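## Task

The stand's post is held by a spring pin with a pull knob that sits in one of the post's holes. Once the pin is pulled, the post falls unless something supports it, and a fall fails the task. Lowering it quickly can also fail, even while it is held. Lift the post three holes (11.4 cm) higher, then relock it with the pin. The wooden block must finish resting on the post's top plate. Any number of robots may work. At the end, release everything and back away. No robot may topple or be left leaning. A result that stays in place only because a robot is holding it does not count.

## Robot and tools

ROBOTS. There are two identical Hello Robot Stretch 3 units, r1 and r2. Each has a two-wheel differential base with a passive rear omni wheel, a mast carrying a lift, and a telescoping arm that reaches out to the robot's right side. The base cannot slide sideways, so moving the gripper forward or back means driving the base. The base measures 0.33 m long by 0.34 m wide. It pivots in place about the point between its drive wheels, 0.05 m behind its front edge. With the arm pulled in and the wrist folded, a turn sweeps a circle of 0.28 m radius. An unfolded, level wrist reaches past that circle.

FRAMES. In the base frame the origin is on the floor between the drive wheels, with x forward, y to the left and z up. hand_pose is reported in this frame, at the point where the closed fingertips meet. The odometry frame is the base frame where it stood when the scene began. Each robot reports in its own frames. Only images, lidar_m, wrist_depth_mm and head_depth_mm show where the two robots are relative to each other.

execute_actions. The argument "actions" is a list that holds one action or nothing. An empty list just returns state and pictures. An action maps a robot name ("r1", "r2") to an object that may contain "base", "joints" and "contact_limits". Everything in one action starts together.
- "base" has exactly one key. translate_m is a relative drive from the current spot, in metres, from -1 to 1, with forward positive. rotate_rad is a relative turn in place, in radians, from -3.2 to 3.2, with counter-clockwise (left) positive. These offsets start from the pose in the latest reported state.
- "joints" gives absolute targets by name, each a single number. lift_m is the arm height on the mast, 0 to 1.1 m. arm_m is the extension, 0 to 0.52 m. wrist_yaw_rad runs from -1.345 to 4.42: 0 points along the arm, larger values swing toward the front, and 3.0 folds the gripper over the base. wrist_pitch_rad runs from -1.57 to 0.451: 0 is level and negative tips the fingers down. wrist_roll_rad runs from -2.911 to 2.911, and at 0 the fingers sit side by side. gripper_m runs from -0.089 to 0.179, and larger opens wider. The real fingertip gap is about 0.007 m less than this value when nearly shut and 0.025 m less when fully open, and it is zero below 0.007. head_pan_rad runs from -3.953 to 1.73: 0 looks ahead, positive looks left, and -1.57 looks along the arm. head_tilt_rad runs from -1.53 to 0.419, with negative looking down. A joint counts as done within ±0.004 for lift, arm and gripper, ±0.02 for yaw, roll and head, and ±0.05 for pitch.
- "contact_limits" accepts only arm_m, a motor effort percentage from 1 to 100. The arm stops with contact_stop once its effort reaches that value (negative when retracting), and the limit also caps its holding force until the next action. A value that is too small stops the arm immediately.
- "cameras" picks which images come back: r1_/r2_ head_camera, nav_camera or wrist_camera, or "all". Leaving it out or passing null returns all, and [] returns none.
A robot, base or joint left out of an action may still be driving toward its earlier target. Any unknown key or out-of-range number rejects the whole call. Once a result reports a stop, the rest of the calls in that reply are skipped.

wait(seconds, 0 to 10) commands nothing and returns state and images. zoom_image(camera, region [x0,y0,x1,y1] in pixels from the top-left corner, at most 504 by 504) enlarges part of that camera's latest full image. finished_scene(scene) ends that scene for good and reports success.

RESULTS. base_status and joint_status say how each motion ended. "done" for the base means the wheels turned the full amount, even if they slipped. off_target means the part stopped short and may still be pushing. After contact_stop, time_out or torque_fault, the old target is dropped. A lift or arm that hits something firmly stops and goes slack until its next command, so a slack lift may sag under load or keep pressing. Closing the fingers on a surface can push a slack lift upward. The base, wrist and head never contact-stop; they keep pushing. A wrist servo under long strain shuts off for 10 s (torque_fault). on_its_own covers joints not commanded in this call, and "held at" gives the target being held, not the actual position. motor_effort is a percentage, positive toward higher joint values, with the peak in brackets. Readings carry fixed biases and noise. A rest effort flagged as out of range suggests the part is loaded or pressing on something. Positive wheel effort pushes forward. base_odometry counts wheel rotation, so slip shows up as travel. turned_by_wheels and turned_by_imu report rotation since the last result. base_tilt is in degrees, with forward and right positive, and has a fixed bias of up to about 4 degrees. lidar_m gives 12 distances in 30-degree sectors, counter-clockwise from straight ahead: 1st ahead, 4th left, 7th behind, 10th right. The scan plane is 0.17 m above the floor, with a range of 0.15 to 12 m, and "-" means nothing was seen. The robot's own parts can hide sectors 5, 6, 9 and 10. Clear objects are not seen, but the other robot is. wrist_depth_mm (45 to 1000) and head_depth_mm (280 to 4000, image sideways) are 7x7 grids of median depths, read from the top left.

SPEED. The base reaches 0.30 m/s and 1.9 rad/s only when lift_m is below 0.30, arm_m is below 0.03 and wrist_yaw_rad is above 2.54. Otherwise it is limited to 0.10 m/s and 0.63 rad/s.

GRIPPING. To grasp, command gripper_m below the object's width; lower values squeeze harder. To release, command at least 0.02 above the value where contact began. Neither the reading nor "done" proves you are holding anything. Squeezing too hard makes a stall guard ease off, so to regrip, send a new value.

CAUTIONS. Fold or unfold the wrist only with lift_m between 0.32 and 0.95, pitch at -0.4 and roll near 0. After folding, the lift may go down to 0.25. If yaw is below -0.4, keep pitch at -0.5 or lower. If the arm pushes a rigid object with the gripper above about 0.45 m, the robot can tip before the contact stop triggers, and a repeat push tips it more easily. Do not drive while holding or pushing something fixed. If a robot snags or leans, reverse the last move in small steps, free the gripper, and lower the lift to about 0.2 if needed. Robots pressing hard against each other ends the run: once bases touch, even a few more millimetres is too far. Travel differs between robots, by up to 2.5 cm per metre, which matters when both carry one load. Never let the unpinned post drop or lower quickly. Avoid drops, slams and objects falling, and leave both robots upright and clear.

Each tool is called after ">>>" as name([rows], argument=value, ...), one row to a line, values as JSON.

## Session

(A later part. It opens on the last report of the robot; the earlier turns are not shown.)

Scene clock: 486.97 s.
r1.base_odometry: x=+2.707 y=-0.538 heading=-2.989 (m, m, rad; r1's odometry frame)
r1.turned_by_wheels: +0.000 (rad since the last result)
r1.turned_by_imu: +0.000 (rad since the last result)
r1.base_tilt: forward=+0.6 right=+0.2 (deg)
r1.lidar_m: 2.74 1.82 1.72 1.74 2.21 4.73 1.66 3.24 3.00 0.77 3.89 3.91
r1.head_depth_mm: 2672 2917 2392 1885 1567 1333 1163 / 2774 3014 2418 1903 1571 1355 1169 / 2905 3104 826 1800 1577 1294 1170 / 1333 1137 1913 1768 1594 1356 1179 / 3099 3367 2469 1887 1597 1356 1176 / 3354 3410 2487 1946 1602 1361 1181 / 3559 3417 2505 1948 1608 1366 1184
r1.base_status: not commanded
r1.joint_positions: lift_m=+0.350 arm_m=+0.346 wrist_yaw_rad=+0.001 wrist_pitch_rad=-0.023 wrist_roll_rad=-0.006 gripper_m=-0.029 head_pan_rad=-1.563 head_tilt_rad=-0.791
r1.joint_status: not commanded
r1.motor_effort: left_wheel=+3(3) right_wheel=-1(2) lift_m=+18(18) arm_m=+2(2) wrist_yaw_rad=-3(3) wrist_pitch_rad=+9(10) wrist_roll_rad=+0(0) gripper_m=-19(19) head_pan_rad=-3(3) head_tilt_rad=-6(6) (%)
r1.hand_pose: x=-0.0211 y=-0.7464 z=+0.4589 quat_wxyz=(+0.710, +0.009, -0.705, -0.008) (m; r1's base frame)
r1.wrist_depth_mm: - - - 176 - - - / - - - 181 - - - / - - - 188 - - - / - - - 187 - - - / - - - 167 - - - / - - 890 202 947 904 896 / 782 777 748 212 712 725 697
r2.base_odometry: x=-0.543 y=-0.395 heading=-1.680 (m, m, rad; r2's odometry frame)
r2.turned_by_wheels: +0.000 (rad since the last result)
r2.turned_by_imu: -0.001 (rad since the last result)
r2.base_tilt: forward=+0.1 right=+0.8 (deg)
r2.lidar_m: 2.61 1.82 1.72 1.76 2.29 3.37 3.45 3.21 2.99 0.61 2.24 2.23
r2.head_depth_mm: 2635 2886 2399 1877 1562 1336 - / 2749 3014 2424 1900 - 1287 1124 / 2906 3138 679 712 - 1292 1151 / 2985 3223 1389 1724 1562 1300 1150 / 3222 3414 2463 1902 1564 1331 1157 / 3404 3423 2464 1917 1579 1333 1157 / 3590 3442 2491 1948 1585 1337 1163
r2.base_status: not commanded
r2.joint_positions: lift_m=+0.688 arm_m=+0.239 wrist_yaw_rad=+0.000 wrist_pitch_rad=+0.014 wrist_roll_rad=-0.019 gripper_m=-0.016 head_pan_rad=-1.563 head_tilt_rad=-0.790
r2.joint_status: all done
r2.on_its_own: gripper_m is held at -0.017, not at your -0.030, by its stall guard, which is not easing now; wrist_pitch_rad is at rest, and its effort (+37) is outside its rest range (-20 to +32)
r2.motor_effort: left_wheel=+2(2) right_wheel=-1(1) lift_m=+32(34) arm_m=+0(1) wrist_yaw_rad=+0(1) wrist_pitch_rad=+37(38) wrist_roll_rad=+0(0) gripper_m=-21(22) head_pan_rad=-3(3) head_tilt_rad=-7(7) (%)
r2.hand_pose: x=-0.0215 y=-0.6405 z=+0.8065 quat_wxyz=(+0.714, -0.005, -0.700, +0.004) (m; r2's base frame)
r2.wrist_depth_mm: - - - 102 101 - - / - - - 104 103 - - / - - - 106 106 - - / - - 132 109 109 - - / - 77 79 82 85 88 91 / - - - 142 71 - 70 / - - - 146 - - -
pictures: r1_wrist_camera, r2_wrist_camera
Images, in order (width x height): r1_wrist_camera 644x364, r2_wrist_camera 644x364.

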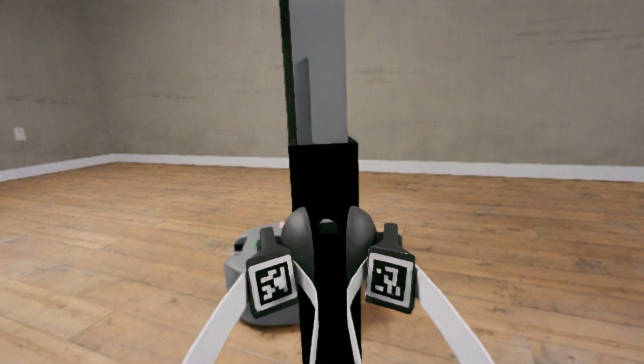

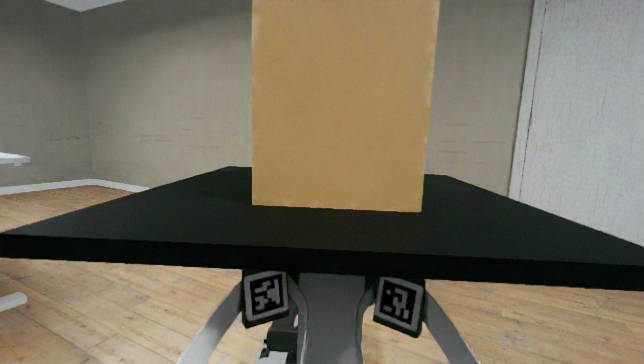

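>>> execute_actions([
  {"r2": {"joints": {"lift_m": 0.7}}},
], cameras=["r1_wrist_camera"])

>>> execute_actions([
  {"r2": {"joints": {"lift_m": 0.672}}},
], cameras=["r1_wrist_camera"])

Scene clock: 523.57 s.
r1.base_odometry: x=+2.707 y=-0.538 heading=-2.989 (m, m, rad; r1's odometry frame)
r1.turned_by_wheels: +0.000 (rad since the last result)
r1.turned_by_imu: +0.000 (rad since the last result)
r1.base_tilt: forward=+0.7 right=+0.2 (deg)
r1.lidar_m: 2.75 1.82 1.71 1.74 2.21 4.74 1.66 3.26 3.02 0.77 3.86 3.92
r1.head_depth_mm: 2647 2944 2397 1895 1563 1330 1164 / 2777 3023 2393 1905 1572 1357 1170 / 2895 3108 821 1795 1576 1297 1171 / 1336 1083 1916 1758 1588 1351 1177 / 3089 3372 2476 1880 1593 1355 1179 / 3354 3387 2491 1939 1596 1361 1183 / 3579 3444 2491 1960 1609 1368 1184
r1.base_status: not commanded
r1.joint_positions: lift_m=+0.350 arm_m=+0.346 wrist_yaw_rad=+0.001 wrist_pitch_rad=-0.023 wrist_roll_rad=-0.006 gripper_m=-0.029 head_pan_rad=-1.563 head_tilt_rad=-0.791
r1.joint_status: not commanded
r1.motor_effort: left_wheel=+2(3) right_wheel=-2(2) lift_m=+18(18) arm_m=+2(2) wrist_yaw_rad=-2(2) wrist_pitch_rad=+10(10) wrist_roll_rad=+0(0) gripper_m=-19(19) head_pan_rad=-4(3) head_tilt_rad=-5(5) (%)
r1.hand_pose: x=-0.0211 y=-0.7464 z=+0.4589 quat_wxyz=(+0.710, +0.009, -0.705, -0.008) (m; r1's base frame)
r1.wrist_depth_mm: - - - 175 - - - / - - - 183 - - - / - - - 187 - - - / - - - 187 - - - / - - - 168 - - - / - - 919 203 946 911 888 / 780 751 738 212 710 703 702
r2.base_odometry: x=-0.543 y=-0.395 heading=-1.680 (m, m, rad; r2's odometry frame)
r2.turned_by_wheels: +0.000 (rad since the last result)
r2.turned_by_imu: -0.001 (rad since the last result)
r2.base_tilt: forward=+0.0 right=+0.8 (deg)
r2.lidar_m: 2.62 1.82 1.72 1.76 2.29 3.37 3.45 3.20 3.00 0.61 2.25 2.23
r2.head_depth_mm: 2608 2916 2390 1883 1573 - - / 2772 2997 2377 1939 - 1297 1142 / 2880 3167 673 702 1459 1292 1146 / 3006 3191 1340 1711 1556 1302 1152 / 3235 3384 2442 1928 1569 1320 1164 / 3377 3407 2461 1924 1571 1343 1153 / 3609 3509 2470 1929 1584 1337 1165
r2.base_status: not commanded
r2.joint_positions: lift_m=+0.699 arm_m=+0.239 wrist_yaw_rad=+0.000 wrist_pitch_rad=-0.018 wrist_roll_rad=-0.019 gripper_m=-0.016 head_pan_rad=-1.563 head_tilt_rad=-0.790
r2.joint_status: all done
r2.on_its_own: gripper_m is held at -0.017, not at your -0.030, by its stall guard, which is not easing now; wrist_pitch_rad is at rest, and its effort (+48) is outside its rest range (-20 to +32)
r2.motor_effort: left_wheel=+2(2) right_wheel=-1(1) lift_m=+34(35) arm_m=-2(2) wrist_yaw_rad=+0(0) wrist_pitch_rad=+48(49) wrist_roll_rad=+0(0) gripper_m=-22(22) head_pan_rad=-2(2) head_tilt_rad=-6(6) (%)
r2.hand_pose: x=-0.0215 y=-0.6398 z=+0.8093 quat_wxyz=(+0.714, +0.007, -0.700, -0.007) (m; r2's base frame)
r2.wrist_depth_mm: - - - 99 98 - - / - - - 102 101 - - / - - - 105 104 - - / - - 135 108 108 - - / - 84 86 89 92 95 - / - - 73 72 71 70 70 / - - - 149 - - -
pictures: r1_wrist_camera
Images, in order (width x height): r1_wrist_camera 644x364.

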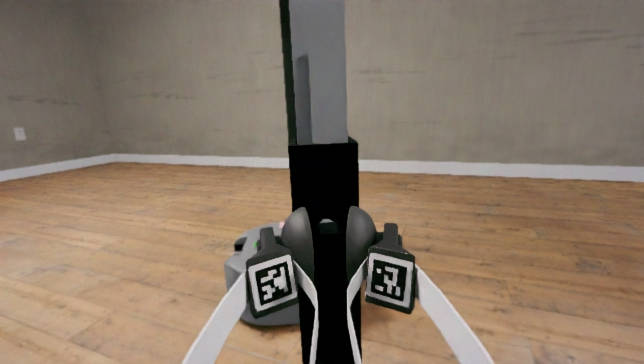

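Scene clock: 524.60 s.
r1.base_odometry: x=+2.707 y=-0.538 heading=-2.989 (m, m, rad; r1's odometry frame)
r1.turned_by_wheels: +0.000 (rad since the last result)
r1.turned_by_imu: +0.000 (rad since the last result)
r1.base_tilt: forward=+0.7 right=+0.3 (deg)
r1.lidar_m: 2.75 1.83 1.71 1.74 2.21 4.76 1.66 3.25 3.01 0.77 3.87 3.91
r1.head_depth_mm: 2651 2940 2393 1889 1568 1335 1162 / 2761 3020 2401 1905 1572 1352 1172 / 2896 3111 824 1802 1587 1294 1171 / 1348 1105 1913 1759 1594 1350 1173 / 3068 3372 2459 1891 1600 1357 1176 / 3323 3444 2470 1944 1605 1364 1183 / 3519 3430 2490 1947 1605 1368 1187
r1.base_status: not commanded
r1.joint_positions: lift_m=+0.350 arm_m=+0.346 wrist_yaw_rad=+0.001 wrist_pitch_rad=-0.023 wrist_roll_rad=-0.006 gripper_m=-0.029 head_pan_rad=-1.563 head_tilt_rad=-0.791
r1.joint_status: not commanded
r1.motor_effort: left_wheel=+3(3) right_wheel=-1(2) lift_m=+18(18) arm_m=+2(2) wrist_yaw_rad=-2(2) wrist_pitch_rad=+10(10) wrist_roll_rad=+0(0) gripper_m=-19(18) head_pan_rad=-3(3) head_tilt_rad=-5(5) (%)
r1.hand_pose: x=-0.0211 y=-0.7464 z=+0.4589 quat_wxyz=(+0.710, +0.009, -0.705, -0.008) (m; r1's base frame)
r1.wrist_depth_mm: - - - 176 - - - / - - - 182 - - - / - - - 188 - - - / - - - 187 - - - / - - - 168 - - - / - - 917 200 955 921 868 / 766 766 731 214 728 712 690
r2.base_odometry: x=-0.543 y=-0.395 heading=-1.680 (m, m, rad; r2's odometry frame)
r2.turned_by_wheels: +0.000 (rad since the last result)
r2.turned_by_imu: +0.000 (rad since the last result)
r2.base_tilt: forward=+0.1 right=+0.7 (deg)
r2.lidar_m: 2.62 1.82 1.72 1.75 2.29 3.37 3.46 3.19 2.99 0.61 2.24 2.23
r2.head_depth_mm: 2644 2872 2416 1889 1544 1323 - / 2785 3007 2428 1879 - 1284 1143 / 2890 3152 679 768 - 1293 1149 / 2973 3171 1401 1732 1558 1305 1151 / 3224 3414 2457 1914 1569 1328 1152 / 3402 3438 2475 1927 1575 1339 1158 / 3630 3490 2473 1942 1579 1351 1171
r2.base_status: not commanded
r2.joint_positions: lift_m=+0.672 arm_m=+0.239 wrist_yaw_rad=-0.001 wrist_pitch_rad=+0.068 wrist_roll_rad=-0.019 gripper_m=-0.016 head_pan_rad=-1.563 head_tilt_rad=-0.790
r2.joint_status: all done
r2.on_its_own: gripper_m is held at -0.017, not at your -0.030, by its stall guard, which is not easing now
r2.motor_effort: left_wheel=+2(2) right_wheel=-1(1) lift_m=+18(34) arm_m=-1(0) wrist_yaw_rad=+0(0) wrist_pitch_rad=+18(49) wrist_roll_rad=+0(0) gripper_m=-21(21) head_pan_rad=-3(2) head_tilt_rad=-6(6) (%)
r2.hand_pose: x=-0.0217 y=-0.6414 z=+0.8044 quat_wxyz=(+0.714, -0.024, -0.700, +0.023) (m; r2's base frame)
r2.wrist_depth_mm: - - - 107 106 - - / - - - 109 108 - - / - - - 110 110 - - / - - 117 111 111 - - / - 75 78 73 74 71 71 / - - - 141 - - - / - - - 145 - - -
pictures: r1_wrist_camera
Images, in order (width x height): r1_wrist_camera 644x364.

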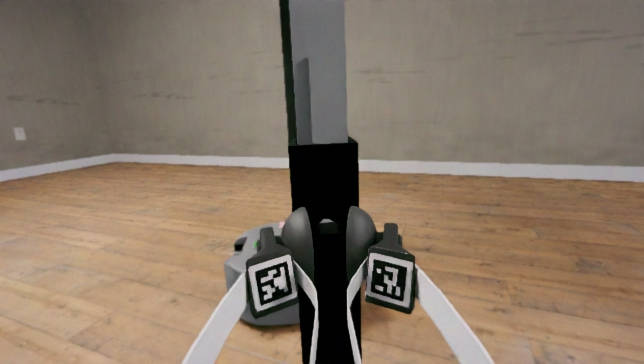

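>>> execute_actions([
  {"r2": {"joints": {"gripper_m": 0.075, "lift_m": 0.665}}},
], cameras=[])

>>> execute_actions([
  {"r2": {"joints": {"wrist_pitch_rad": -0.78, "lift_m": 0.652}}},
], cameras=[])

>>> execute_actions([
  {"r2": {"joints": {"arm_m": 0.33}}},
], cameras=["r2_wrist_camera", "r2_head_camera", "r1_head_camera"])

Scene clock: 598.27 s.
r1.base_odometry: x=+2.707 y=-0.538 heading=-2.989 (m, m, rad; r1's odometry frame)
r1.turned_by_wheels: +0.000 (rad since the last result)
r1.turned_by_imu: +0.000 (rad since the last result)
r1.base_tilt: forward=+0.6 right=+0.3 (deg)
r1.lidar_m: 2.74 1.82 1.72 1.74 2.21 4.75 1.66 3.24 3.00 0.77 3.88 3.91
r1.head_depth_mm: 2652 2926 2398 1900 1567 1338 1161 / 2785 3016 2390 1908 1578 1353 1171 / 2915 3140 827 1802 1587 1296 1172 / 1352 1131 1925 1756 1595 1353 1180 / 3087 3225 2459 1882 1593 1350 1179 / 3345 3405 2462 1950 1604 1363 1183 / 3566 3427 2500 1951 1609 1373 1185
r1.base_status: not commanded
r1.joint_positions: lift_m=+0.350 arm_m=+0.346 wrist_yaw_rad=+0.001 wrist_pitch_rad=-0.023 wrist_roll_rad=-0.006 gripper_m=-0.029 head_pan_rad=-1.563 head_tilt_rad=-0.791
r1.joint_status: not commanded
r1.motor_effort: left_wheel=+2(3) right_wheel=-1(2) lift_m=+18(18) arm_m=+2(2) wrist_yaw_rad=-2(2) wrist_pitch_rad=+10(10) wrist_roll_rad=+0(0) gripper_m=-19(19) head_pan_rad=-4(3) head_tilt_rad=-5(6) (%)
r1.hand_pose: x=-0.0211 y=-0.7464 z=+0.4589 quat_wxyz=(+0.710, +0.009, -0.705, -0.008) (m; r1's base frame)
r1.wrist_depth_mm: - - - 176 - - - / - - - 183 - - - / - - - 189 - - - / - - - 187 - - - / - - - 168 - - - / - - 905 201 981 898 892 / 763 750 741 212 715 712 686
r2.base_odometry: x=-0.543 y=-0.395 heading=-1.680 (m, m, rad; r2's odometry frame)
r2.turned_by_wheels: +0.000 (rad since the last result)
r2.turned_by_imu: -0.001 (rad since the last result)
r2.base_tilt: forward=+0.0 right=+0.8 (deg)
r2.lidar_m: 2.63 1.82 1.72 1.75 2.29 3.37 3.46 3.21 2.99 0.61 2.24 2.23
r2.head_depth_mm: 2624 2885 2389 1870 1542 1336 - / 2762 2999 2361 1899 - 1300 1136 / 2883 3165 680 1102 - 1293 1145 / 2979 3197 1384 1694 1561 1307 1144 / 3199 3419 2441 1910 1574 1332 1166 / 3390 3427 2449 1906 1583 1329 1160 / 3603 3433 2502 1923 1581 1336 1166
r2.base_status: not commanded
r2.joint_positions: lift_m=+0.665 arm_m=+0.239 wrist_yaw_rad=-0.001 wrist_pitch_rad=+0.095 wrist_roll_rad=-0.019 gripper_m=+0.075 head_pan_rad=-1.563 head_tilt_rad=-0.790
r2.joint_status: all done
r2.motor_effort: left_wheel=+1(2) right_wheel=-1(1) lift_m=+16(16) arm_m=+0(1) wrist_yaw_rad=+0(0) wrist_pitch_rad=+10(19) wrist_roll_rad=+0(0) gripper_m=+0(88) head_pan_rad=-3(3) head_tilt_rad=-7(6) (%)
r2.hand_pose: x=-0.0217 y=-0.6413 z=+0.8043 quat_wxyz=(+0.713, -0.034, -0.699, +0.033) (m; r2's base frame)
r2.wrist_depth_mm: - - - 110 109 - - / - - - 111 110 - - / - - - 112 112 - - / - - 114 112 112 - - / - - 74 74 73 72 74 / - - - 141 - - - / - - - 143 - - -
pictures: none
No camera images: the call's "cameras" was empty. Leave "cameras" out to get every camera's image.

Scene clock: 599.57 s.
r1.base_odometry: x=+2.707 y=-0.538 heading=-2.989 (m, m, rad; r1's odometry frame)
r1.turned_by_wheels: +0.000 (rad since the last result)
r1.turned_by_imu: +0.000 (rad since the last result)
r1.base_tilt: forward=+0.6 right=+0.3 (deg)
r1.lidar_m: 2.74 1.83 1.72 1.74 2.21 4.76 1.66 3.25 3.01 0.77 3.89 3.90
r1.head_depth_mm: 2662 2925 2393 1891 1566 1331 1163 / 2774 2994 2406 1902 1576 1356 1168 / 2885 3140 826 1752 1579 1296 1171 / 1369 1171 1921 1760 1589 1347 1177 / 3144 3194 2468 1877 1591 1360 1177 / 3361 3385 2468 1953 1601 1364 1184 / 3586 3450 2497 1957 1610 1365 1193
r1.base_status: not commanded
r1.joint_positions: lift_m=+0.350 arm_m=+0.346 wrist_yaw_rad=+0.001 wrist_pitch_rad=-0.023 wrist_roll_rad=-0.006 gripper_m=-0.029 head_pan_rad=-1.563 head_tilt_rad=-0.791
r1.joint_status: not commanded
r1.motor_effort: left_wheel=+3(2) right_wheel=-2(2) lift_m=+18(18) arm_m=+2(3) wrist_yaw_rad=-3(3) wrist_pitch_rad=+10(10) wrist_roll_rad=+0(0) gripper_m=-19(19) head_pan_rad=-3(3) head_tilt_rad=-5(5) (%)
r1.hand_pose: x=-0.0211 y=-0.7464 z=+0.4589 quat_wxyz=(+0.710, +0.009, -0.705, -0.008) (m; r1's base frame)
r1.wrist_depth_mm: - - - 176 - - - / - - - 182 - - - / - - - 188 - - - / - - - 187 - - - / - - - 168 - - - / - - 886 204 979 902 890 / 765 756 728 212 711 713 699
r2.base_odometry: x=-0.543 y=-0.395 heading=-1.680 (m, m, rad; r2's odometry frame)
r2.turned_by_wheels: +0.000 (rad since the last result)
r2.turned_by_imu: +0.000 (rad since the last result)
r2.base_tilt: forward=+0.1 right=+0.7 (deg)
r2.lidar_m: 2.62 1.82 1.72 1.76 2.29 3.36 3.45 3.21 2.99 0.61 2.24 2.22
r2.head_depth_mm: 2655 2917 2426 1875 1544 1327 - / 2755 3013 2398 1897 - 1309 1134 / 2886 3165 679 1113 - 1302 1149 / 2999 3194 1400 1710 1566 1304 1154 / 3260 3343 2460 1914 1571 1329 1159 / 3408 3461 2476 1942 1583 1342 1163 / 3586 3493 2486 1933 1578 1339 1162
r2.base_status: not commanded
r2.joint_positions: lift_m=+0.652 arm_m=+0.239 wrist_yaw_rad=-0.001 wrist_pitch_rad=-0.787 wrist_roll_rad=-0.019 gripper_m=+0.075 head_pan_rad=-1.563 head_tilt_rad=-0.790
r2.joint_status: all done
r2.motor_effort: left_wheel=+1(1) right_wheel=-1(1) lift_m=+16(16) arm_m=+0(0) wrist_yaw_rad=+0(1) wrist_pitch_rad=+2(5) wrist_roll_rad=+0(0) gripper_m=+0(1) head_pan_rad=-2(2) head_tilt_rad=-7(6) (%)
r2.hand_pose: x=-0.0217 y=-0.5477 z=+0.5925 quat_wxyz=(+0.659, +0.274, -0.647, -0.269) (m; r2's base frame)
r2.wrist_depth_mm: - - - 141 - - - / - - - 169 - - - / - - - 406 - - - / 963 949 951 354 954 949 957 / 850 825 876 801 863 839 847 / 761 768 761 738 763 758 768 / 692 700 689 671 690 692 687
pictures: none
No camera images: the call's "cameras" was empty. Leave "cameras" out to get every camera's image.

Scene clock: 601.47 s.
r1.base_odometry: x=+2.707 y=-0.538 heading=-2.989 (m, m, rad; r1's odometry frame)
r1.turned_by_wheels: +0.000 (rad since the last result)
r1.turned_by_imu: +0.000 (rad since the last result)
r1.base_tilt: forward=+0.6 right=+0.2 (deg)
r1.lidar_m: 2.74 1.83 1.72 1.74 2.21 4.75 1.66 3.25 3.01 0.77 3.87 3.92
r1.head_depth_mm: 2645 2899 2392 1897 1566 1336 1164 / 2773 2997 2402 1897 1574 1355 1169 / 2911 3128 826 1751 1583 1293 1172 / 1359 1213 1912 1761 1584 1355 1175 / 3141 3240 2459 1890 1598 1357 1179 / 3353 3417 2471 1946 1597 1364 1181 / 3545 3457 2500 1960 1604 1363 1183
r1.base_status: not commanded
r1.joint_positions: lift_m=+0.350 arm_m=+0.346 wrist_yaw_rad=+0.001 wrist_pitch_rad=-0.023 wrist_roll_rad=-0.006 gripper_m=-0.029 head_pan_rad=-1.563 head_tilt_rad=-0.791
r1.joint_status: not commanded
r1.motor_effort: left_wheel=+3(3) right_wheel=-2(2) lift_m=+18(18) arm_m=+2(2) wrist_yaw_rad=-2(2) wrist_pitch_rad=+10(10) wrist_roll_rad=+0(0) gripper_m=-19(19) head_pan_rad=-3(3) head_tilt_rad=-5(5) (%)
r1.hand_pose: x=-0.0211 y=-0.7464 z=+0.4589 quat_wxyz=(+0.710, +0.009, -0.705, -0.008) (m; r1's base frame)
r1.wrist_depth_mm: - - - 177 - - - / - - - 183 - - - / - - - 188 - - - / - - - 187 - - - / - - - 167 - - - / - - 902 204 964 889 903 / 764 758 731 212 704 710 692
r2.base_odometry: x=-0.543 y=-0.395 heading=-1.680 (m, m, rad; r2's odometry frame)
r2.turned_by_wheels: +0.000 (rad since the last result)
r2.turned_by_imu: -0.001 (rad since the last result)
r2.base_tilt: forward=+0.0 right=+0.8 (deg)
r2.lidar_m: 2.62 1.82 1.72 1.75 2.29 3.36 3.46 3.21 2.99 0.61 2.25 2.24
r2.head_depth_mm: 2645 2886 2409 1875 1545 1311 - / 2727 2994 2398 1948 - 1293 1139 / 2896 3171 681 712 1481 1299 1154 / 2989 3213 1398 1735 1530 1301 1154 / 3218 3378 2442 1915 1561 1331 1154 / 3452 3418 2466 1904 1575 1342 1156 / 3634 3474 2495 1943 1575 1343 1168
r2.base_status: not commanded
r2.joint_positions: lift_m=+0.652 arm_m=+0.330 wrist_yaw_rad=-0.001 wrist_pitch_rad=-0.788 wrist_roll_rad=-0.019 gripper_m=+0.075 head_pan_rad=-1.563 head_tilt_rad=-0.790
r2.joint_status: all done
r2.motor_effort: left_wheel=+1(1) right_wheel=-1(1) lift_m=+17(16) arm_m=+2(1) wrist_yaw_rad=+1(0) wrist_pitch_rad=+3(3) wrist_roll_rad=+0(0) gripper_m=+0(0) head_pan_rad=-3(3) head_tilt_rad=-6(7) (%)
r2.hand_pose: x=-0.0217 y=-0.6382 z=+0.5923 quat_wxyz=(+0.659, +0.274, -0.647, -0.270) (m; r2's base frame)
r2.wrist_depth_mm: - - - 47 47 - - / - - - 53 52 - - / - - - 63 65 - - / 956 971 928 79 906 966 951 / 841 865 883 103 837 845 875 / 748 755 780 159 737 776 755 / 692 688 697 328 685 693 684
pictures: r1_head_camera (sideways: a quarter turn clockwise sets it upright), r2_head_camera (sideways: a quarter turn clockwise sets it upright), r2_wrist_camera
Images, in order (width x height): r1_head_camera 896x504, r2_head_camera 896x504, r2_wrist_camera 644x364.

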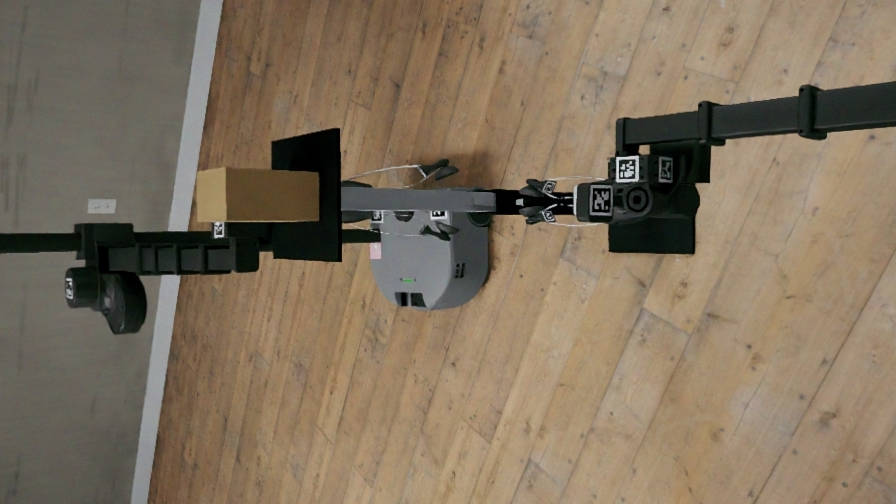

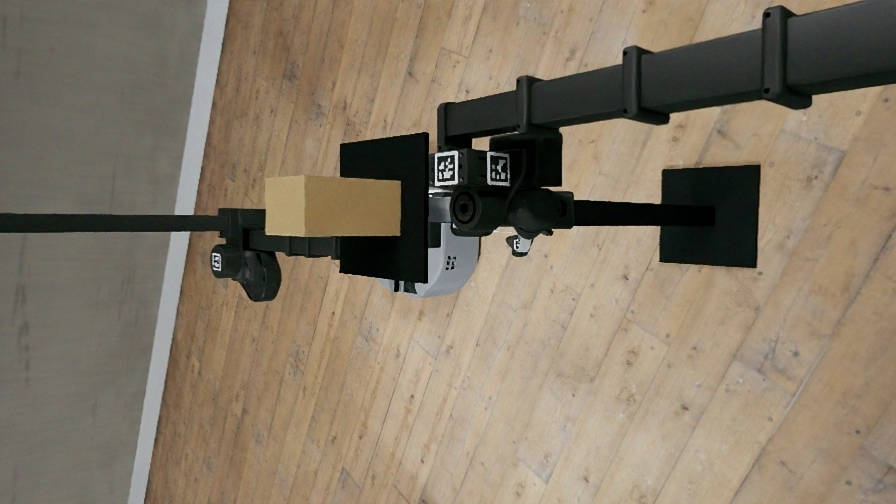

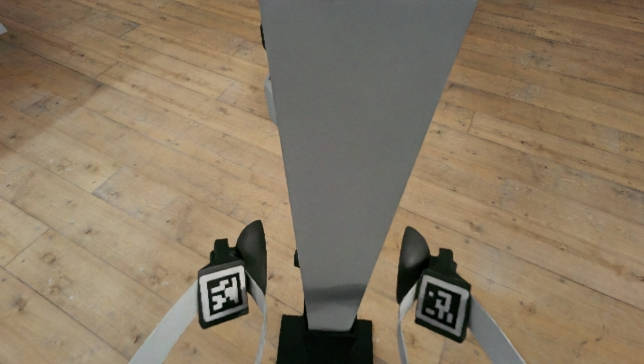

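>>> execute_actions([
  {"r2": {"joints": {"gripper_m": -0.015}}},
], cameras=[])

>>> execute_actions([
  {"r2": {"joints": {"wrist_pitch_rad": -0.71}}},
], cameras=["r2_wrist_camera", "r1_wrist_camera"])

Scene clock: 623.87 s.
r1.base_odometry: x=+2.707 y=-0.538 heading=-2.989 (m, m, rad; r1's odometry frame)
r1.turned_by_wheels: +0.000 (rad since the last result)
r1.turned_by_imu: +0.000 (rad since the last result)
r1.base_tilt: forward=+0.6 right=+0.2 (deg)
r1.lidar_m: 2.75 1.82 1.72 1.74 2.21 4.76 1.66 3.24 3.01 0.77 3.89 3.91
r1.head_depth_mm: 2663 2909 2389 1888 1568 1337 1162 / 2766 3009 2402 1905 1581 1358 1171 / 2889 3143 826 1757 1588 1296 1172 / 1366 1216 1914 1762 1591 1351 1175 / 3113 3183 2461 1869 1597 1360 1178 / 3359 3401 2485 1943 1601 1365 1179 / 3522 3473 2473 1960 1610 1365 1188
r1.base_status: not commanded
r1.joint_positions: lift_m=+0.350 arm_m=+0.346 wrist_yaw_rad=+0.001 wrist_pitch_rad=-0.023 wrist_roll_rad=-0.006 gripper_m=-0.029 head_pan_rad=-1.563 head_tilt_rad=-0.791
r1.joint_status: not commanded
r1.motor_effort: left_wheel=+2(3) right_wheel=-1(2) lift_m=+17(18) arm_m=+2(2) wrist_yaw_rad=-2(2) wrist_pitch_rad=+10(10) wrist_roll_rad=+0(0) gripper_m=-19(19) head_pan_rad=-3(3) head_tilt_rad=-6(5) (%)
r1.hand_pose: x=-0.0211 y=-0.7464 z=+0.4589 quat_wxyz=(+0.710, +0.009, -0.705, -0.008) (m; r1's base frame)
r1.wrist_depth_mm: - - - 176 - - - / - - - 182 - - - / - - - 189 - - - / - - - 186 - - - / - - - 167 - - - / - - 920 203 984 864 877 / 770 771 736 214 715 718 692
r2.base_odometry: x=-0.543 y=-0.395 heading=-1.680 (m, m, rad; r2's odometry frame)
r2.turned_by_wheels: +0.000 (rad since the last result)
r2.turned_by_imu: -0.001 (rad since the last result)
r2.base_tilt: forward=+0.0 right=+0.8 (deg)
r2.lidar_m: 2.61 1.82 1.72 1.75 2.29 3.37 3.43 3.20 2.99 0.61 2.25 2.23
r2.head_depth_mm: 2661 2919 2374 1885 1542 1318 - / 2788 3018 2403 1956 - 1290 1136 / 2892 3173 678 709 1482 1286 1151 / 2995 3228 1399 1712 1528 1295 1155 / 3217 3425 2450 1907 1588 1319 1156 / 3398 3436 2464 1915 1576 1333 1162 / 3609 3456 2491 1920 1586 1352 1164
r2.base_status: not commanded
r2.joint_positions: lift_m=+0.652 arm_m=+0.330 wrist_yaw_rad=-0.002 wrist_pitch_rad=-0.786 wrist_roll_rad=-0.019 gripper_m=-0.014 head_pan_rad=-1.563 head_tilt_rad=-0.790
r2.joint_status: all done
r2.motor_effort: left_wheel=+0(2) right_wheel=+1(1) lift_m=+23(23) arm_m=-2(3) wrist_yaw_rad=+1(1) wrist_pitch_rad=+2(3) wrist_roll_rad=+0(0) gripper_m=-22(100) head_pan_rad=-2(3) head_tilt_rad=-7(7) (%)
r2.hand_pose: x=-0.0219 y=-0.6391 z=+0.5923 quat_wxyz=(+0.659, +0.273, -0.647, -0.269) (m; r2's base frame)
r2.wrist_depth_mm: - - - 46 46 - - / - - - 52 51 - - / - - - 61 63 - - / 950 948 950 75 873 961 972 / 832 845 842 99 844 852 860 / 755 750 766 140 764 741 758 / 681 689 669 267 672 698 689
pictures: none
No camera images: the call's "cameras" was empty. Leave "cameras" out to get every camera's image.

Scene clock: 624.37 s.
r1.base_odometry: x=+2.707 y=-0.538 heading=-2.989 (m, m, rad; r1's odometry frame)
r1.turned_by_wheels: +0.000 (rad since the last result)
r1.turned_by_imu: +0.000 (rad since the last result)
r1.base_tilt: forward=+0.6 right=+0.2 (deg)
r1.lidar_m: 2.75 1.83 1.72 1.74 2.22 4.77 1.66 3.26 3.02 0.77 3.89 3.92
r1.head_depth_mm: 2655 2896 2385 1884 1570 1335 1164 / 2772 2986 2418 1896 1578 1355 1168 / 2907 3130 822 1751 1575 1293 1173 / 1365 1213 1901 1765 1595 1347 1170 / 3143 3186 2446 1882 1592 1357 1179 / 3380 3378 2479 1950 1599 1362 1181 / 3499 3444 2488 1965 1613 1366 1181
r1.base_status: not commanded
r1.joint_positions: lift_m=+0.350 arm_m=+0.346 wrist_yaw_rad=+0.001 wrist_pitch_rad=-0.023 wrist_roll_rad=-0.006 gripper_m=-0.029 head_pan_rad=-1.563 head_tilt_rad=-0.791
r1.joint_status: not commanded
r1.motor_effort: left_wheel=+2(3) right_wheel=-2(2) lift_m=+18(18) arm_m=+3(3) wrist_yaw_rad=-1(2) wrist_pitch_rad=+10(10) wrist_roll_rad=+0(0) gripper_m=-19(19) head_pan_rad=-3(3) head_tilt_rad=-5(5) (%)
r1.hand_pose: x=-0.0211 y=-0.7464 z=+0.4589 quat_wxyz=(+0.710, +0.009, -0.705, -0.008) (m; r1's base frame)
r1.wrist_depth_mm: - - - 175 - - - / - - - 182 - - - / - - - 188 - - - / - - - 186 - - - / - - - 168 - - - / - - 909 203 992 898 866 / 770 747 722 214 717 710 685
r2.base_odometry: x=-0.543 y=-0.395 heading=-1.680 (m, m, rad; r2's odometry frame)
r2.turned_by_wheels: +0.000 (rad since the last result)
r2.turned_by_imu: +0.000 (rad since the last result)
r2.base_tilt: forward=+0.0 right=+0.8 (deg)
r2.lidar_m: 2.62 1.82 1.72 1.76 2.29 3.36 3.46 3.22 3.00 0.61 2.24 2.23
r2.head_depth_mm: 2617 2920 2394 1879 1549 1329 - / 2771 2983 2406 1953 - 1296 1139 / 2888 3245 677 708 1481 1300 1156 / 3004 3176 1341 1726 1518 1302 1153 / 3210 3447 2445 1904 1586 1332 1158 / 3382 3412 2450 1903 1591 1331 1163 / 3634 3408 2479 1936 1592 1334 1161
r2.base_status: not commanded
r2.joint_positions: lift_m=+0.652 arm_m=+0.330 wrist_yaw_rad=-0.002 wrist_pitch_rad=-0.774 wrist_roll_rad=-0.019 gripper_m=-0.014 head_pan_rad=-1.563 head_tilt_rad=-0.790
r2.joint_status: wrist_pitch_rad off_target (ended at -0.774, target -0.710)
r2.motor_effort: left_wheel=+0(0) right_wheel=+1(1) lift_m=+23(24) arm_m=-2(2) wrist_yaw_rad=+1(2) wrist_pitch_rad=+23(21) wrist_roll_rad=+0(0) gripper_m=-21(22) head_pan_rad=-3(3) head_tilt_rad=-6(7) (%)
r2.hand_pose: x=-0.0219 y=-0.6415 z=+0.5942 quat_wxyz=(+0.661, +0.269, -0.649, -0.266) (m; r2's base frame)
r2.wrist_depth_mm: - - - 46 - - - / - - - 51 51 - - / - - - 61 62 - - / 960 947 960 75 910 959 962 / 838 850 847 97 851 844 850 / 750 752 764 136 754 746 768 / 694 671 695 250 676 695 710
pictures: r1_wrist_camera, r2_wrist_camera
Images, in order (width x height): r1_wrist_camera 644x364, r2_wrist_camera 644x364.

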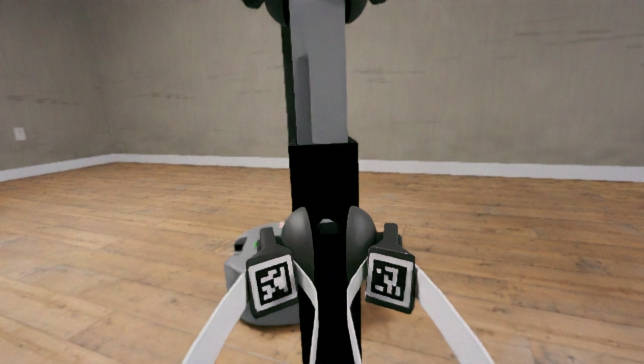

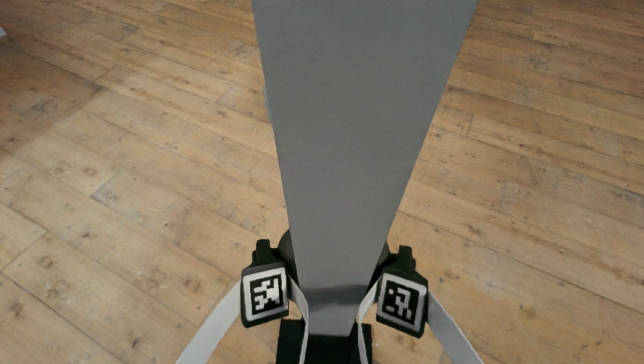

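>>> execute_actions(actions=[], cameras=["r1_wrist_camera"])

Scene clock: 632.37 s.
r1.base_odometry: x=+2.707 y=-0.538 heading=-2.989 (m, m, rad; r1's odometry frame)
r1.turned_by_wheels: +0.000 (rad since the last result)
r1.turned_by_imu: +0.000 (rad since the last result)
r1.base_tilt: forward=+0.7 right=+0.3 (deg)
r1.lidar_m: 2.75 1.82 1.72 1.74 2.22 4.76 1.66 3.24 3.01 0.77 3.90 3.91
r1.head_depth_mm: 2664 2928 2393 1896 1563 1333 1161 / 2755 3013 2386 1907 1575 1357 1166 / 2865 3122 820 1754 1584 1292 1170 / 1362 1218 1901 1756 1588 1352 1173 / 3100 3218 2458 1877 1594 1358 1177 / 3386 3402 2460 1955 1604 1364 1181 / 3545 3436 2478 1965 1601 1367 1186
r1.base_status: not commanded
r1.joint_positions: lift_m=+0.350 arm_m=+0.346 wrist_yaw_rad=+0.001 wrist_pitch_rad=-0.023 wrist_roll_rad=-0.006 gripper_m=-0.029 head_pan_rad=-1.563 head_tilt_rad=-0.791
r1.joint_status: not commanded
r1.motor_effort: left_wheel=+2(3) right_wheel=-2(2) lift_m=+18(18) arm_m=+2(3) wrist_yaw_rad=-2(2) wrist_pitch_rad=+10(10) wrist_roll_rad=+0(0) gripper_m=-19(19) head_pan_rad=-3(3) head_tilt_rad=-5(5) (%)
r1.hand_pose: x=-0.0211 y=-0.7464 z=+0.4589 quat_wxyz=(+0.710, +0.009, -0.705, -0.008) (m; r1's base frame)
r1.wrist_depth_mm: - - - 175 - - - / - - - 183 - - - / - - - 189 - - - / - - - 186 - - - / - - - 168 - - - / - - 904 203 949 907 895 / 765 749 737 212 719 713 692
r2.base_odometry: x=-0.543 y=-0.395 heading=-1.680 (m, m, rad; r2's odometry frame)
r2.turned_by_wheels: +0.000 (rad since the last result)
r2.turned_by_imu: -0.001 (rad since the last result)
r2.base_tilt: forward=+0.0 right=+0.8 (deg)
r2.lidar_m: 2.62 1.82 1.72 1.76 2.29 3.38 3.45 3.20 2.99 0.61 2.24 2.23
r2.head_depth_mm: 2652 2893 2396 1864 1557 1309 - / 2732 2978 2406 1953 - 1292 1137 / 2834 3148 675 708 1491 1298 1145 / 3026 3212 1338 1732 1512 1302 1157 / 3220 3432 2451 1932 1571 1328 1158 / 3371 3434 2496 1915 1572 1338 1162 / 3624 3483 2501 1942 1583 1339 1165
r2.base_status: not commanded
r2.joint_positions: lift_m=+0.652 arm_m=+0.330 wrist_yaw_rad=-0.002 wrist_pitch_rad=-0.774 wrist_roll_rad=-0.019 gripper_m=-0.014 head_pan_rad=-1.563 head_tilt_rad=-0.790
r2.joint_status: wrist_pitch_rad off_target (ended at -0.774, target -0.710)
r2.motor_effort: left_wheel=+0(0) right_wheel=+1(1) lift_m=+23(24) arm_m=-2(2) wrist_yaw_rad=+2(2) wrist_pitch_rad=+23(21) wrist_roll_rad=+0(0) gripper_m=-22(22) head_pan_rad=-3(3) head_tilt_rad=-6(7) (%)
r2.hand_pose: x=-0.0219 y=-0.6415 z=+0.5942 quat_wxyz=(+0.661, +0.269, -0.649, -0.266) (m; r2's base frame)
r2.wrist_depth_mm: - - - 46 - - - / - - - 51 51 - - / - - - 61 62 - - / 968 953 961 75 916 949 964 / 847 834 855 97 843 845 857 / 763 761 751 136 779 756 762 / 701 695 699 247 681 698 713
pictures: r1_wrist_camera
Images, in order (width x height): r1_wrist_camera 644x364.

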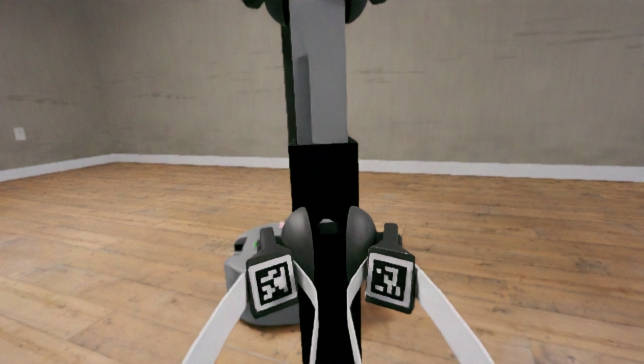

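>>> execute_actions([
  {"r1": {"joints": {"arm_m": 0.326}}},
], cameras=["r1_wrist_camera", "r1_head_camera"])

Scene clock: 637.07 s.
r1.base_odometry: x=+2.707 y=-0.538 heading=-2.989 (m, m, rad; r1's odometry frame)
r1.turned_by_wheels: +0.000 (rad since the last result)
r1.turned_by_imu: +0.000 (rad since the last result)
r1.base_tilt: forward=+0.6 right=+0.3 (deg)
r1.lidar_m: 2.74 1.82 1.72 1.74 2.21 4.74 1.66 3.24 3.01 0.77 3.87 3.91
r1.head_depth_mm: 2680 2907 2401 1906 1574 1338 1163 / 2783 3023 2415 1905 1579 1338 1185 / 2911 3149 823 1747 1580 1290 1172 / 1369 1214 1924 1757 1583 1356 1175 / 3140 3242 2458 1873 1600 1354 1177 / 3382 3407 2480 1948 1600 1359 1179 / 3546 3478 2479 1961 1606 1369 1186
r1.base_status: not commanded
r1.joint_positions: lift_m=+0.350 arm_m=+0.326 wrist_yaw_rad=+0.001 wrist_pitch_rad=-0.021 wrist_roll_rad=-0.006 gripper_m=-0.029 head_pan_rad=-1.563 head_tilt_rad=-0.791
r1.joint_status: all done
r1.motor_effort: left_wheel=+2(3) right_wheel=-2(2) lift_m=+18(18) arm_m=-3(5) wrist_yaw_rad=-2(2) wrist_pitch_rad=+9(10) wrist_roll_rad=+0(0) gripper_m=-15(19) head_pan_rad=-3(3) head_tilt_rad=-4(5) (%)
r1.hand_pose: x=-0.0211 y=-0.7269 z=+0.4593 quat_wxyz=(+0.710, +0.008, -0.705, -0.007) (m; r1's base frame)
r1.wrist_depth_mm: - - - 193 - - - / - - - 890 - - - / - - - 208 - - - / - - - 208 - - - / - - - - - - - / - - 890 - 990 931 879 / 780 778 740 236 712 698 688
r2.base_odometry: x=-0.543 y=-0.395 heading=-1.680 (m, m, rad; r2's odometry frame)
r2.turned_by_wheels: +0.000 (rad since the last result)
r2.turned_by_imu: -0.001 (rad since the last result)
r2.base_tilt: forward=+0.1 right=+0.9 (deg)
r2.lidar_m: 2.62 1.82 1.72 1.76 2.29 3.37 3.47 3.21 2.99 0.61 2.24 2.23
r2.head_depth_mm: 2637 2872 2373 1871 1548 1314 - / 2742 3015 2401 1929 - 1289 1133 / 2887 3178 676 708 1499 1299 1147 / 3010 3205 1347 1740 1521 1300 1153 / 3249 3404 2464 1928 1579 1329 1157 / 3386 3383 2486 1927 1587 1337 1162 / 3641 3400 2470 1933 1591 1341 1163
r2.base_status: not commanded
r2.joint_positions: lift_m=+0.652 arm_m=+0.330 wrist_yaw_rad=-0.002 wrist_pitch_rad=-0.774 wrist_roll_rad=-0.019 gripper_m=-0.014 head_pan_rad=-1.563 head_tilt_rad=-0.790
r2.joint_status: not commanded
r2.motor_effort: left_wheel=+0(0) right_wheel=+1(0) lift_m=+23(23) arm_m=-1(1) wrist_yaw_rad=+1(1) wrist_pitch_rad=+23(23) wrist_roll_rad=+0(0) gripper_m=-21(21) head_pan_rad=-2(3) head_tilt_rad=-6(6) (%)
r2.hand_pose: x=-0.0219 y=-0.6415 z=+0.5942 quat_wxyz=(+0.661, +0.269, -0.649, -0.266) (m; r2's base frame)
r2.wrist_depth_mm: - - - 46 - - - / - - - 51 50 - - / - - - 61 62 - - / 940 955 944 75 887 960 963 / 852 858 842 97 844 841 860 / 759 759 758 136 762 758 760 / 684 678 696 248 668 691 689
pictures: r1_head_camera (sideways: a quarter turn clockwise sets it upright), r1_wrist_camera
Images, in order (width x height): r1_head_camera 896x504, r1_wrist_camera 644x364.

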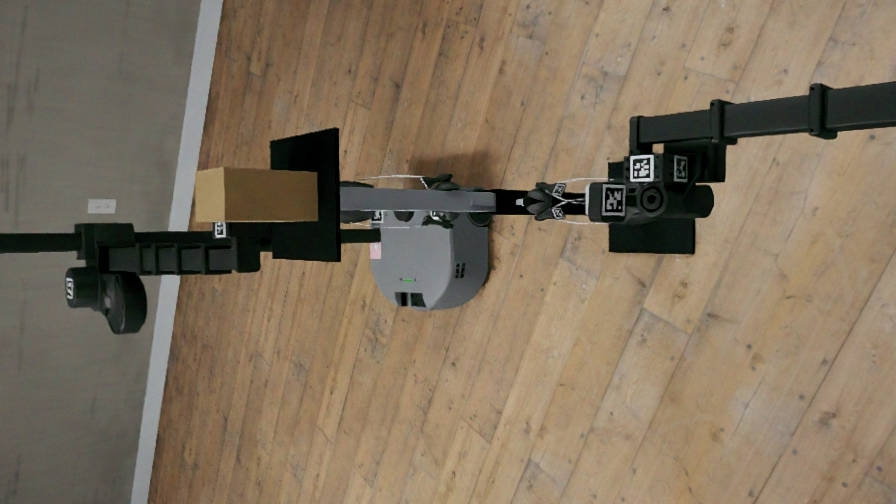

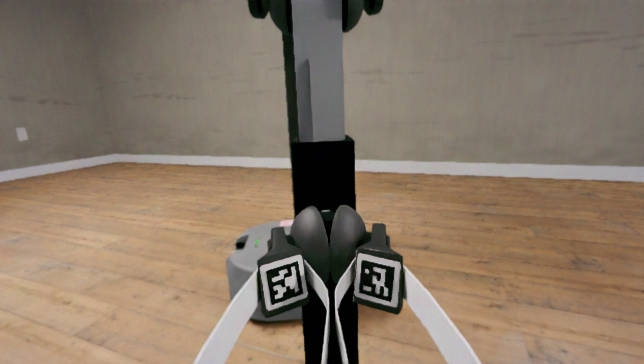

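>>> execute_actions([
  {"r1": {"joints": {"gripper_m": 0.045}}},
], cameras=[])

>>> execute_actions([
  {"r1": {"joints": {"arm_m": 0.36}, "contact_limits": {"arm_m": 10}}},
], cameras=["r1_wrist_camera", "r1_head_camera"])

Scene clock: 669.37 s.
r1.base_odometry: x=+2.707 y=-0.538 heading=-2.989 (m, m, rad; r1's odometry frame)
r1.turned_by_wheels: +0.000 (rad since the last result)
r1.turned_by_imu: +0.000 (rad since the last result)
r1.base_tilt: forward=+0.6 right=+0.3 (deg)
r1.lidar_m: 2.75 1.82 1.72 1.74 2.21 4.77 1.67 3.25 3.00 0.77 3.88 3.91
r1.head_depth_mm: 2670 2952 2408 1898 1568 1336 1160 / 2784 3006 2388 1906 1573 1339 1191 / 2893 3138 823 1756 1543 1288 1172 / 1368 1212 1907 1772 1590 1344 1175 / 3149 3184 2453 1877 1598 1359 1177 / 3366 3444 2495 1955 1596 1363 1183 / 3474 3422 2499 1960 1607 1366 1184
r1.base_status: not commanded
r1.joint_positions: lift_m=+0.350 arm_m=+0.326 wrist_yaw_rad=+0.001 wrist_pitch_rad=-0.021 wrist_roll_rad=-0.006 gripper_m=+0.045 head_pan_rad=-1.563 head_tilt_rad=-0.791
r1.joint_status: all done
r1.motor_effort: left_wheel=+3(2) right_wheel=-2(2) lift_m=+18(18) arm_m=-3(3) wrist_yaw_rad=-2(3) wrist_pitch_rad=+9(9) wrist_roll_rad=+0(0) gripper_m=+0(79) head_pan_rad=-3(3) head_tilt_rad=-5(5) (%)
r1.hand_pose: x=-0.0211 y=-0.7269 z=+0.4593 quat_wxyz=(+0.710, +0.008, -0.705, -0.007) (m; r1's base frame)
r1.wrist_depth_mm: - - - 194 - - - / - - - 903 - - - / - - - 209 - - - / - - - 207 - - - / - - - 213 - - - / - - - 226 - 908 876 / 767 761 702 236 724 709 689
r2.base_odometry: x=-0.543 y=-0.395 heading=-1.680 (m, m, rad; r2's odometry frame)
r2.turned_by_wheels: +0.000 (rad since the last result)
r2.turned_by_imu: -0.001 (rad since the last result)
r2.base_tilt: forward=+0.0 right=+0.8 (deg)
r2.lidar_m: 2.62 1.82 1.71 1.75 2.29 3.38 3.46 3.20 2.99 0.61 2.24 2.24
r2.head_depth_mm: 2633 2890 2378 1883 1541 1313 - / 2772 3025 2404 1944 - 1288 1136 / 2858 3166 676 707 1484 1295 1144 / 3000 3207 1334 1720 1520 1298 1149 / 3190 3394 2438 1904 1577 1334 1150 / 3400 3443 2475 1935 1589 1334 1162 / 3601 3477 2456 1937 1594 1330 1165
r2.base_status: not commanded
r2.joint_positions: lift_m=+0.652 arm_m=+0.330 wrist_yaw_rad=-0.002 wrist_pitch_rad=-0.774 wrist_roll_rad=-0.019 gripper_m=-0.014 head_pan_rad=-1.563 head_tilt_rad=-0.790
r2.joint_status: not commanded
r2.motor_effort: left_wheel=+0(0) right_wheel=+1(1) lift_m=+23(23) arm_m=-2(2) wrist_yaw_rad=+1(1) wrist_pitch_rad=+22(23) wrist_roll_rad=+0(0) gripper_m=-22(21) head_pan_rad=-3(3) head_tilt_rad=-7(6) (%)
r2.hand_pose: x=-0.0219 y=-0.6415 z=+0.5942 quat_wxyz=(+0.661, +0.269, -0.649, -0.266) (m; r2's base frame)
r2.wrist_depth_mm: - - - 46 - - - / - - - 51 51 - - / - - - 61 62 - - / 943 949 942 75 897 951 954 / 834 831 812 97 845 866 843 / 771 766 768 137 774 763 752 / 686 691 691 248 671 708 693
pictures: none
No camera images: the call's "cameras" was empty. Leave "cameras" out to get every camera's image.

Scene clock: 670.63 s.
r1.base_odometry: x=+2.707 y=-0.538 heading=-2.989 (m, m, rad; r1's odometry frame)
r1.turned_by_wheels: +0.000 (rad since the last result)
r1.turned_by_imu: +0.000 (rad since the last result)
r1.base_tilt: forward=+0.6 right=+0.3 (deg)
r1.lidar_m: 2.74 1.83 1.72 1.74 2.21 4.77 1.66 3.23 3.00 0.77 3.89 3.91
r1.head_depth_mm: 2642 2920 2385 1895 1568 1338 1158 / 2789 3016 2398 1907 1585 1351 1168 / 2916 3164 823 1758 1563 1305 1171 / 1367 1217 1916 1772 1587 1355 1175 / 3131 3246 2467 1880 1598 1360 1183 / 3383 3383 2477 1937 1608 1367 1183 / 3553 3450 2476 1945 1609 1371 1187
r1.base_status: not commanded
r1.joint_positions: lift_m=+0.350 arm_m=+0.360 wrist_yaw_rad=+0.001 wrist_pitch_rad=-0.021 wrist_roll_rad=-0.006 gripper_m=+0.045 head_pan_rad=-1.563 head_tilt_rad=-0.791
r1.joint_status: all done
r1.motor_effort: left_wheel=+3(2) right_wheel=-2(2) lift_m=+18(18) arm_m=+4(4) wrist_yaw_rad=-2(2) wrist_pitch_rad=+9(9) wrist_roll_rad=+0(0) gripper_m=+0(0) head_pan_rad=-4(3) head_tilt_rad=-5(5) (%)
r1.contact_limits: arm_m 10 (drawing in: default 26, maximum 43; extending or still: default 36, maximum 59)
r1.hand_pose: x=-0.0211 y=-0.7604 z=+0.4593 quat_wxyz=(+0.710, +0.008, -0.705, -0.007) (m; r1's base frame)
r1.wrist_depth_mm: - - - 162 - - - / - - - 168 - - - / - - - 173 - - - / - - - 171 - - - / - - - 175 - - - / - - - 185 - 896 865 / 765 754 709 194 726 714 701
r2.base_odometry: x=-0.543 y=-0.395 heading=-1.680 (m, m, rad; r2's odometry frame)
r2.turned_by_wheels: +0.000 (rad since the last result)
r2.turned_by_imu: +0.000 (rad since the last result)
r2.base_tilt: forward=+0.0 right=+0.8 (deg)
r2.lidar_m: 2.62 1.82 1.72 1.76 2.29 3.37 3.45 3.22 3.00 0.61 2.24 2.23
r2.head_depth_mm: 2617 2915 2406 1869 1557 1312 - / 2761 3000 2422 1960 - 1292 1132 / 2904 3143 675 706 1473 1296 1148 / 3009 3224 1343 1731 1528 1291 1148 / 3208 3460 2435 1893 1576 1331 1155 / 3408 3401 2442 1912 1567 1340 1159 / 3597 3491 2469 1937 1570 1340 1163
r2.base_status: not commanded
r2.joint_positions: lift_m=+0.652 arm_m=+0.330 wrist_yaw_rad=-0.002 wrist_pitch_rad=-0.774 wrist_roll_rad=-0.019 gripper_m=-0.014 head_pan_rad=-1.563 head_tilt_rad=-0.790
r2.joint_status: not commanded
r2.motor_effort: left_wheel=+0(0) right_wheel=+1(1) lift_m=+24(23) arm_m=-2(2) wrist_yaw_rad=+2(1) wrist_pitch_rad=+23(22) wrist_roll_rad=+0(0) gripper_m=-21(22) head_pan_rad=-3(3) head_tilt_rad=-7(7) (%)
r2.hand_pose: x=-0.0219 y=-0.6415 z=+0.5942 quat_wxyz=(+0.661, +0.269, -0.649, -0.266) (m; r2's base frame)
r2.wrist_depth_mm: - - - 46 - - - / - - - 51 51 - - / - - - 61 62 - - / 944 947 957 75 886 962 978 / 838 835 841 97 821 851 828 / 755 759 752 136 763 766 765 / 688 676 696 247 680 689 686
pictures: r1_head_camera (sideways: a quarter turn clockwise sets it upright), r1_wrist_camera
Images, in order (width x height): r1_head_camera 896x504, r1_wrist_camera 644x364.

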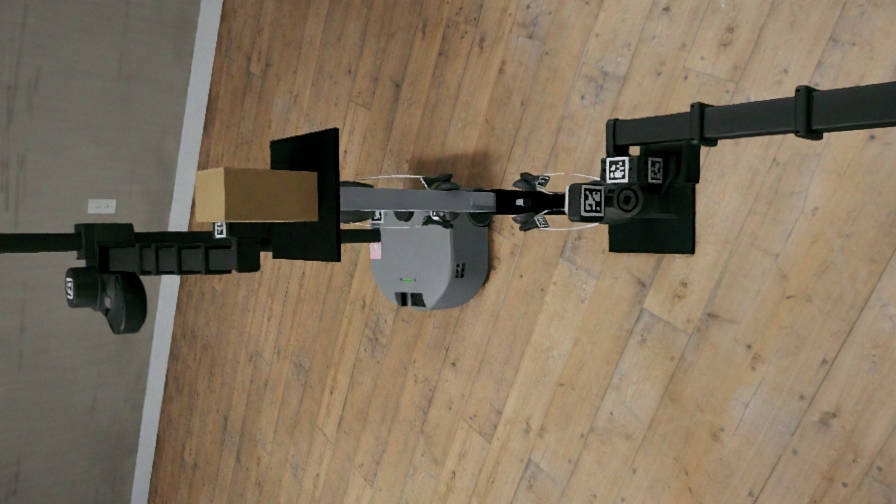

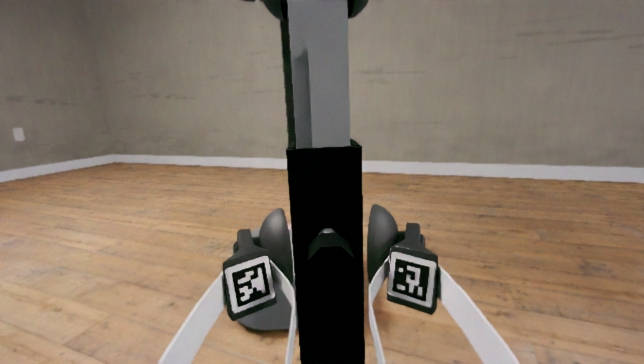

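>>> zoom_image(camera="r1_head_camera", region=[470, 150, 640, 250])

Region (470, 150, 640, 250) of r1_head_camera's 896x504 image, scaled by 2.965, with more detail than that image has; it fills the top 296 rows of this view, and the rest is white.

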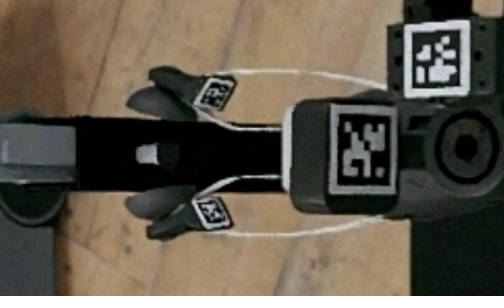

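>>> execute_actions([
  {"r1": {"joints": {"gripper_m": -0.03, "arm_m": 0.356}, "contact_limits": {"arm_m": 8}}},
], cameras=["r1_wrist_camera", "r1_head_camera"])

Scene clock: 687.40 s.
r1.base_odometry: x=+2.707 y=-0.538 heading=-2.989 (m, m, rad; r1's odometry frame)
r1.turned_by_wheels: +0.000 (rad since the last result)
r1.turned_by_imu: +0.000 (rad since the last result)
r1.base_tilt: forward=+0.6 right=+0.2 (deg)
r1.lidar_m: 2.75 1.83 1.71 1.74 2.21 4.76 1.66 3.25 3.01 0.77 3.89 3.92
r1.head_depth_mm: 2667 2938 2388 1897 1564 1334 1161 / 2752 3006 2398 1905 1573 1351 1166 / 2886 3135 822 1757 1588 1305 1168 / 1364 1217 1913 1767 1588 1353 1173 / 3130 3184 2459 1875 1589 1364 1179 / 3357 3411 2475 1958 1603 1362 1182 / 3559 3469 2493 1947 1608 1366 1183
r1.base_status: not commanded
r1.joint_positions: lift_m=+0.350 arm_m=+0.356 wrist_yaw_rad=+0.003 wrist_pitch_rad=-0.021 wrist_roll_rad=-0.006 gripper_m=-0.029 head_pan_rad=-1.563 head_tilt_rad=-0.791
r1.joint_status: all done
r1.motor_effort: left_wheel=+3(2) right_wheel=-2(2) lift_m=+18(18) arm_m=-2(3) wrist_yaw_rad=-4(5) wrist_pitch_rad=+9(9) wrist_roll_rad=+0(0) gripper_m=-21(95) head_pan_rad=-3(3) head_tilt_rad=-5(4) (%)
r1.contact_limits: arm_m 8 (drawing in: default 26, maximum 43; extending or still: default 36, maximum 59)
r1.hand_pose: x=-0.0206 y=-0.7568 z=+0.4593 quat_wxyz=(+0.710, +0.009, -0.705, -0.007) (m; r1's base frame)
r1.wrist_depth_mm: - - - 166 - - - / - - - 171 - - - / - - - 175 - - - / - - - 176 - - - / - - - 179 - - - / - - 934 191 984 889 897 / 773 744 737 199 729 717 695
r2.base_odometry: x=-0.543 y=-0.395 heading=-1.680 (m, m, rad; r2's odometry frame)
r2.turned_by_wheels: +0.000 (rad since the last result)
r2.turned_by_imu: -0.001 (rad since the last result)
r2.base_tilt: forward=+0.0 right=+0.8 (deg)
r2.lidar_m: 2.62 1.83 1.72 1.76 2.29 3.36 3.45 3.22 2.99 0.61 2.24 2.23
r2.head_depth_mm: 2615 2863 2403 1882 1543 1317 - / 2746 3007 2412 1948 - 1292 1129 / 2867 3164 675 708 1480 1292 1151 / 2978 3219 1347 1733 1530 1305 1155 / 3223 3352 2471 1915 1568 1322 1149 / 3379 3414 2455 1919 1586 1339 1164 / 3627 3463 2460 1928 1585 1340 1165
r2.base_status: not commanded
r2.joint_positions: lift_m=+0.652 arm_m=+0.330 wrist_yaw_rad=-0.002 wrist_pitch_rad=-0.774 wrist_roll_rad=-0.019 gripper_m=-0.014 head_pan_rad=-1.563 head_tilt_rad=-0.790
r2.joint_status: not commanded
r2.motor_effort: left_wheel=+0(0) right_wheel=+1(1) lift_m=+23(23) arm_m=-2(1) wrist_yaw_rad=+2(2) wrist_pitch_rad=+22(22) wrist_roll_rad=+0(0) gripper_m=-21(21) head_pan_rad=-3(3) head_tilt_rad=-7(7) (%)
r2.hand_pose: x=-0.0219 y=-0.6415 z=+0.5942 quat_wxyz=(+0.661, +0.269, -0.649, -0.266) (m; r2's base frame)
r2.wrist_depth_mm: - - - 46 - - - / - - - 51 51 - - / - - - 61 62 - - / 921 945 936 75 890 942 944 / 856 841 835 97 829 864 822 / 748 757 750 136 760 771 755 / 688 685 683 251 680 701 697
pictures: r1_head_camera (sideways: a quarter turn clockwise sets it upright), r1_wrist_camera
Images, in order (width x height): r1_head_camera 896x504, r1_wrist_camera 644x364.

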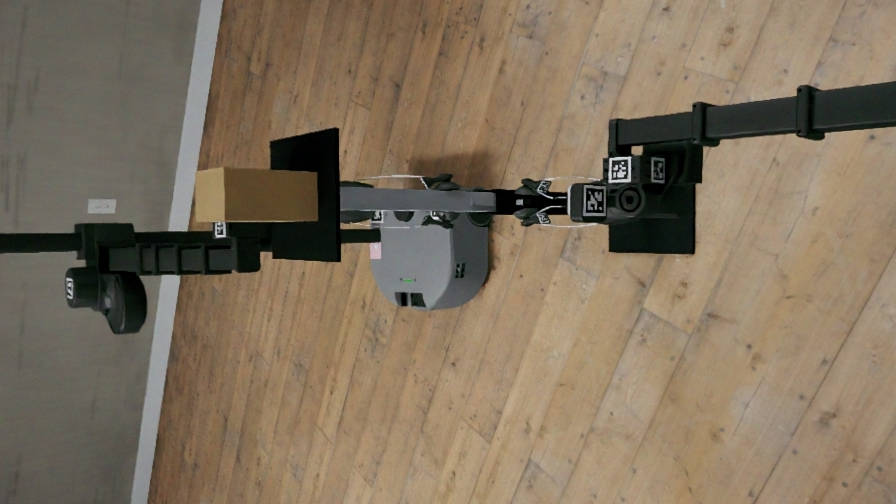

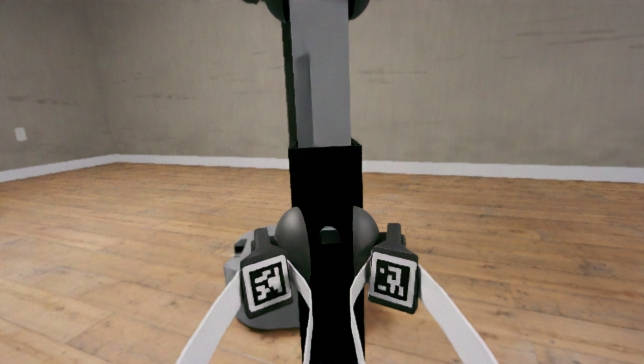

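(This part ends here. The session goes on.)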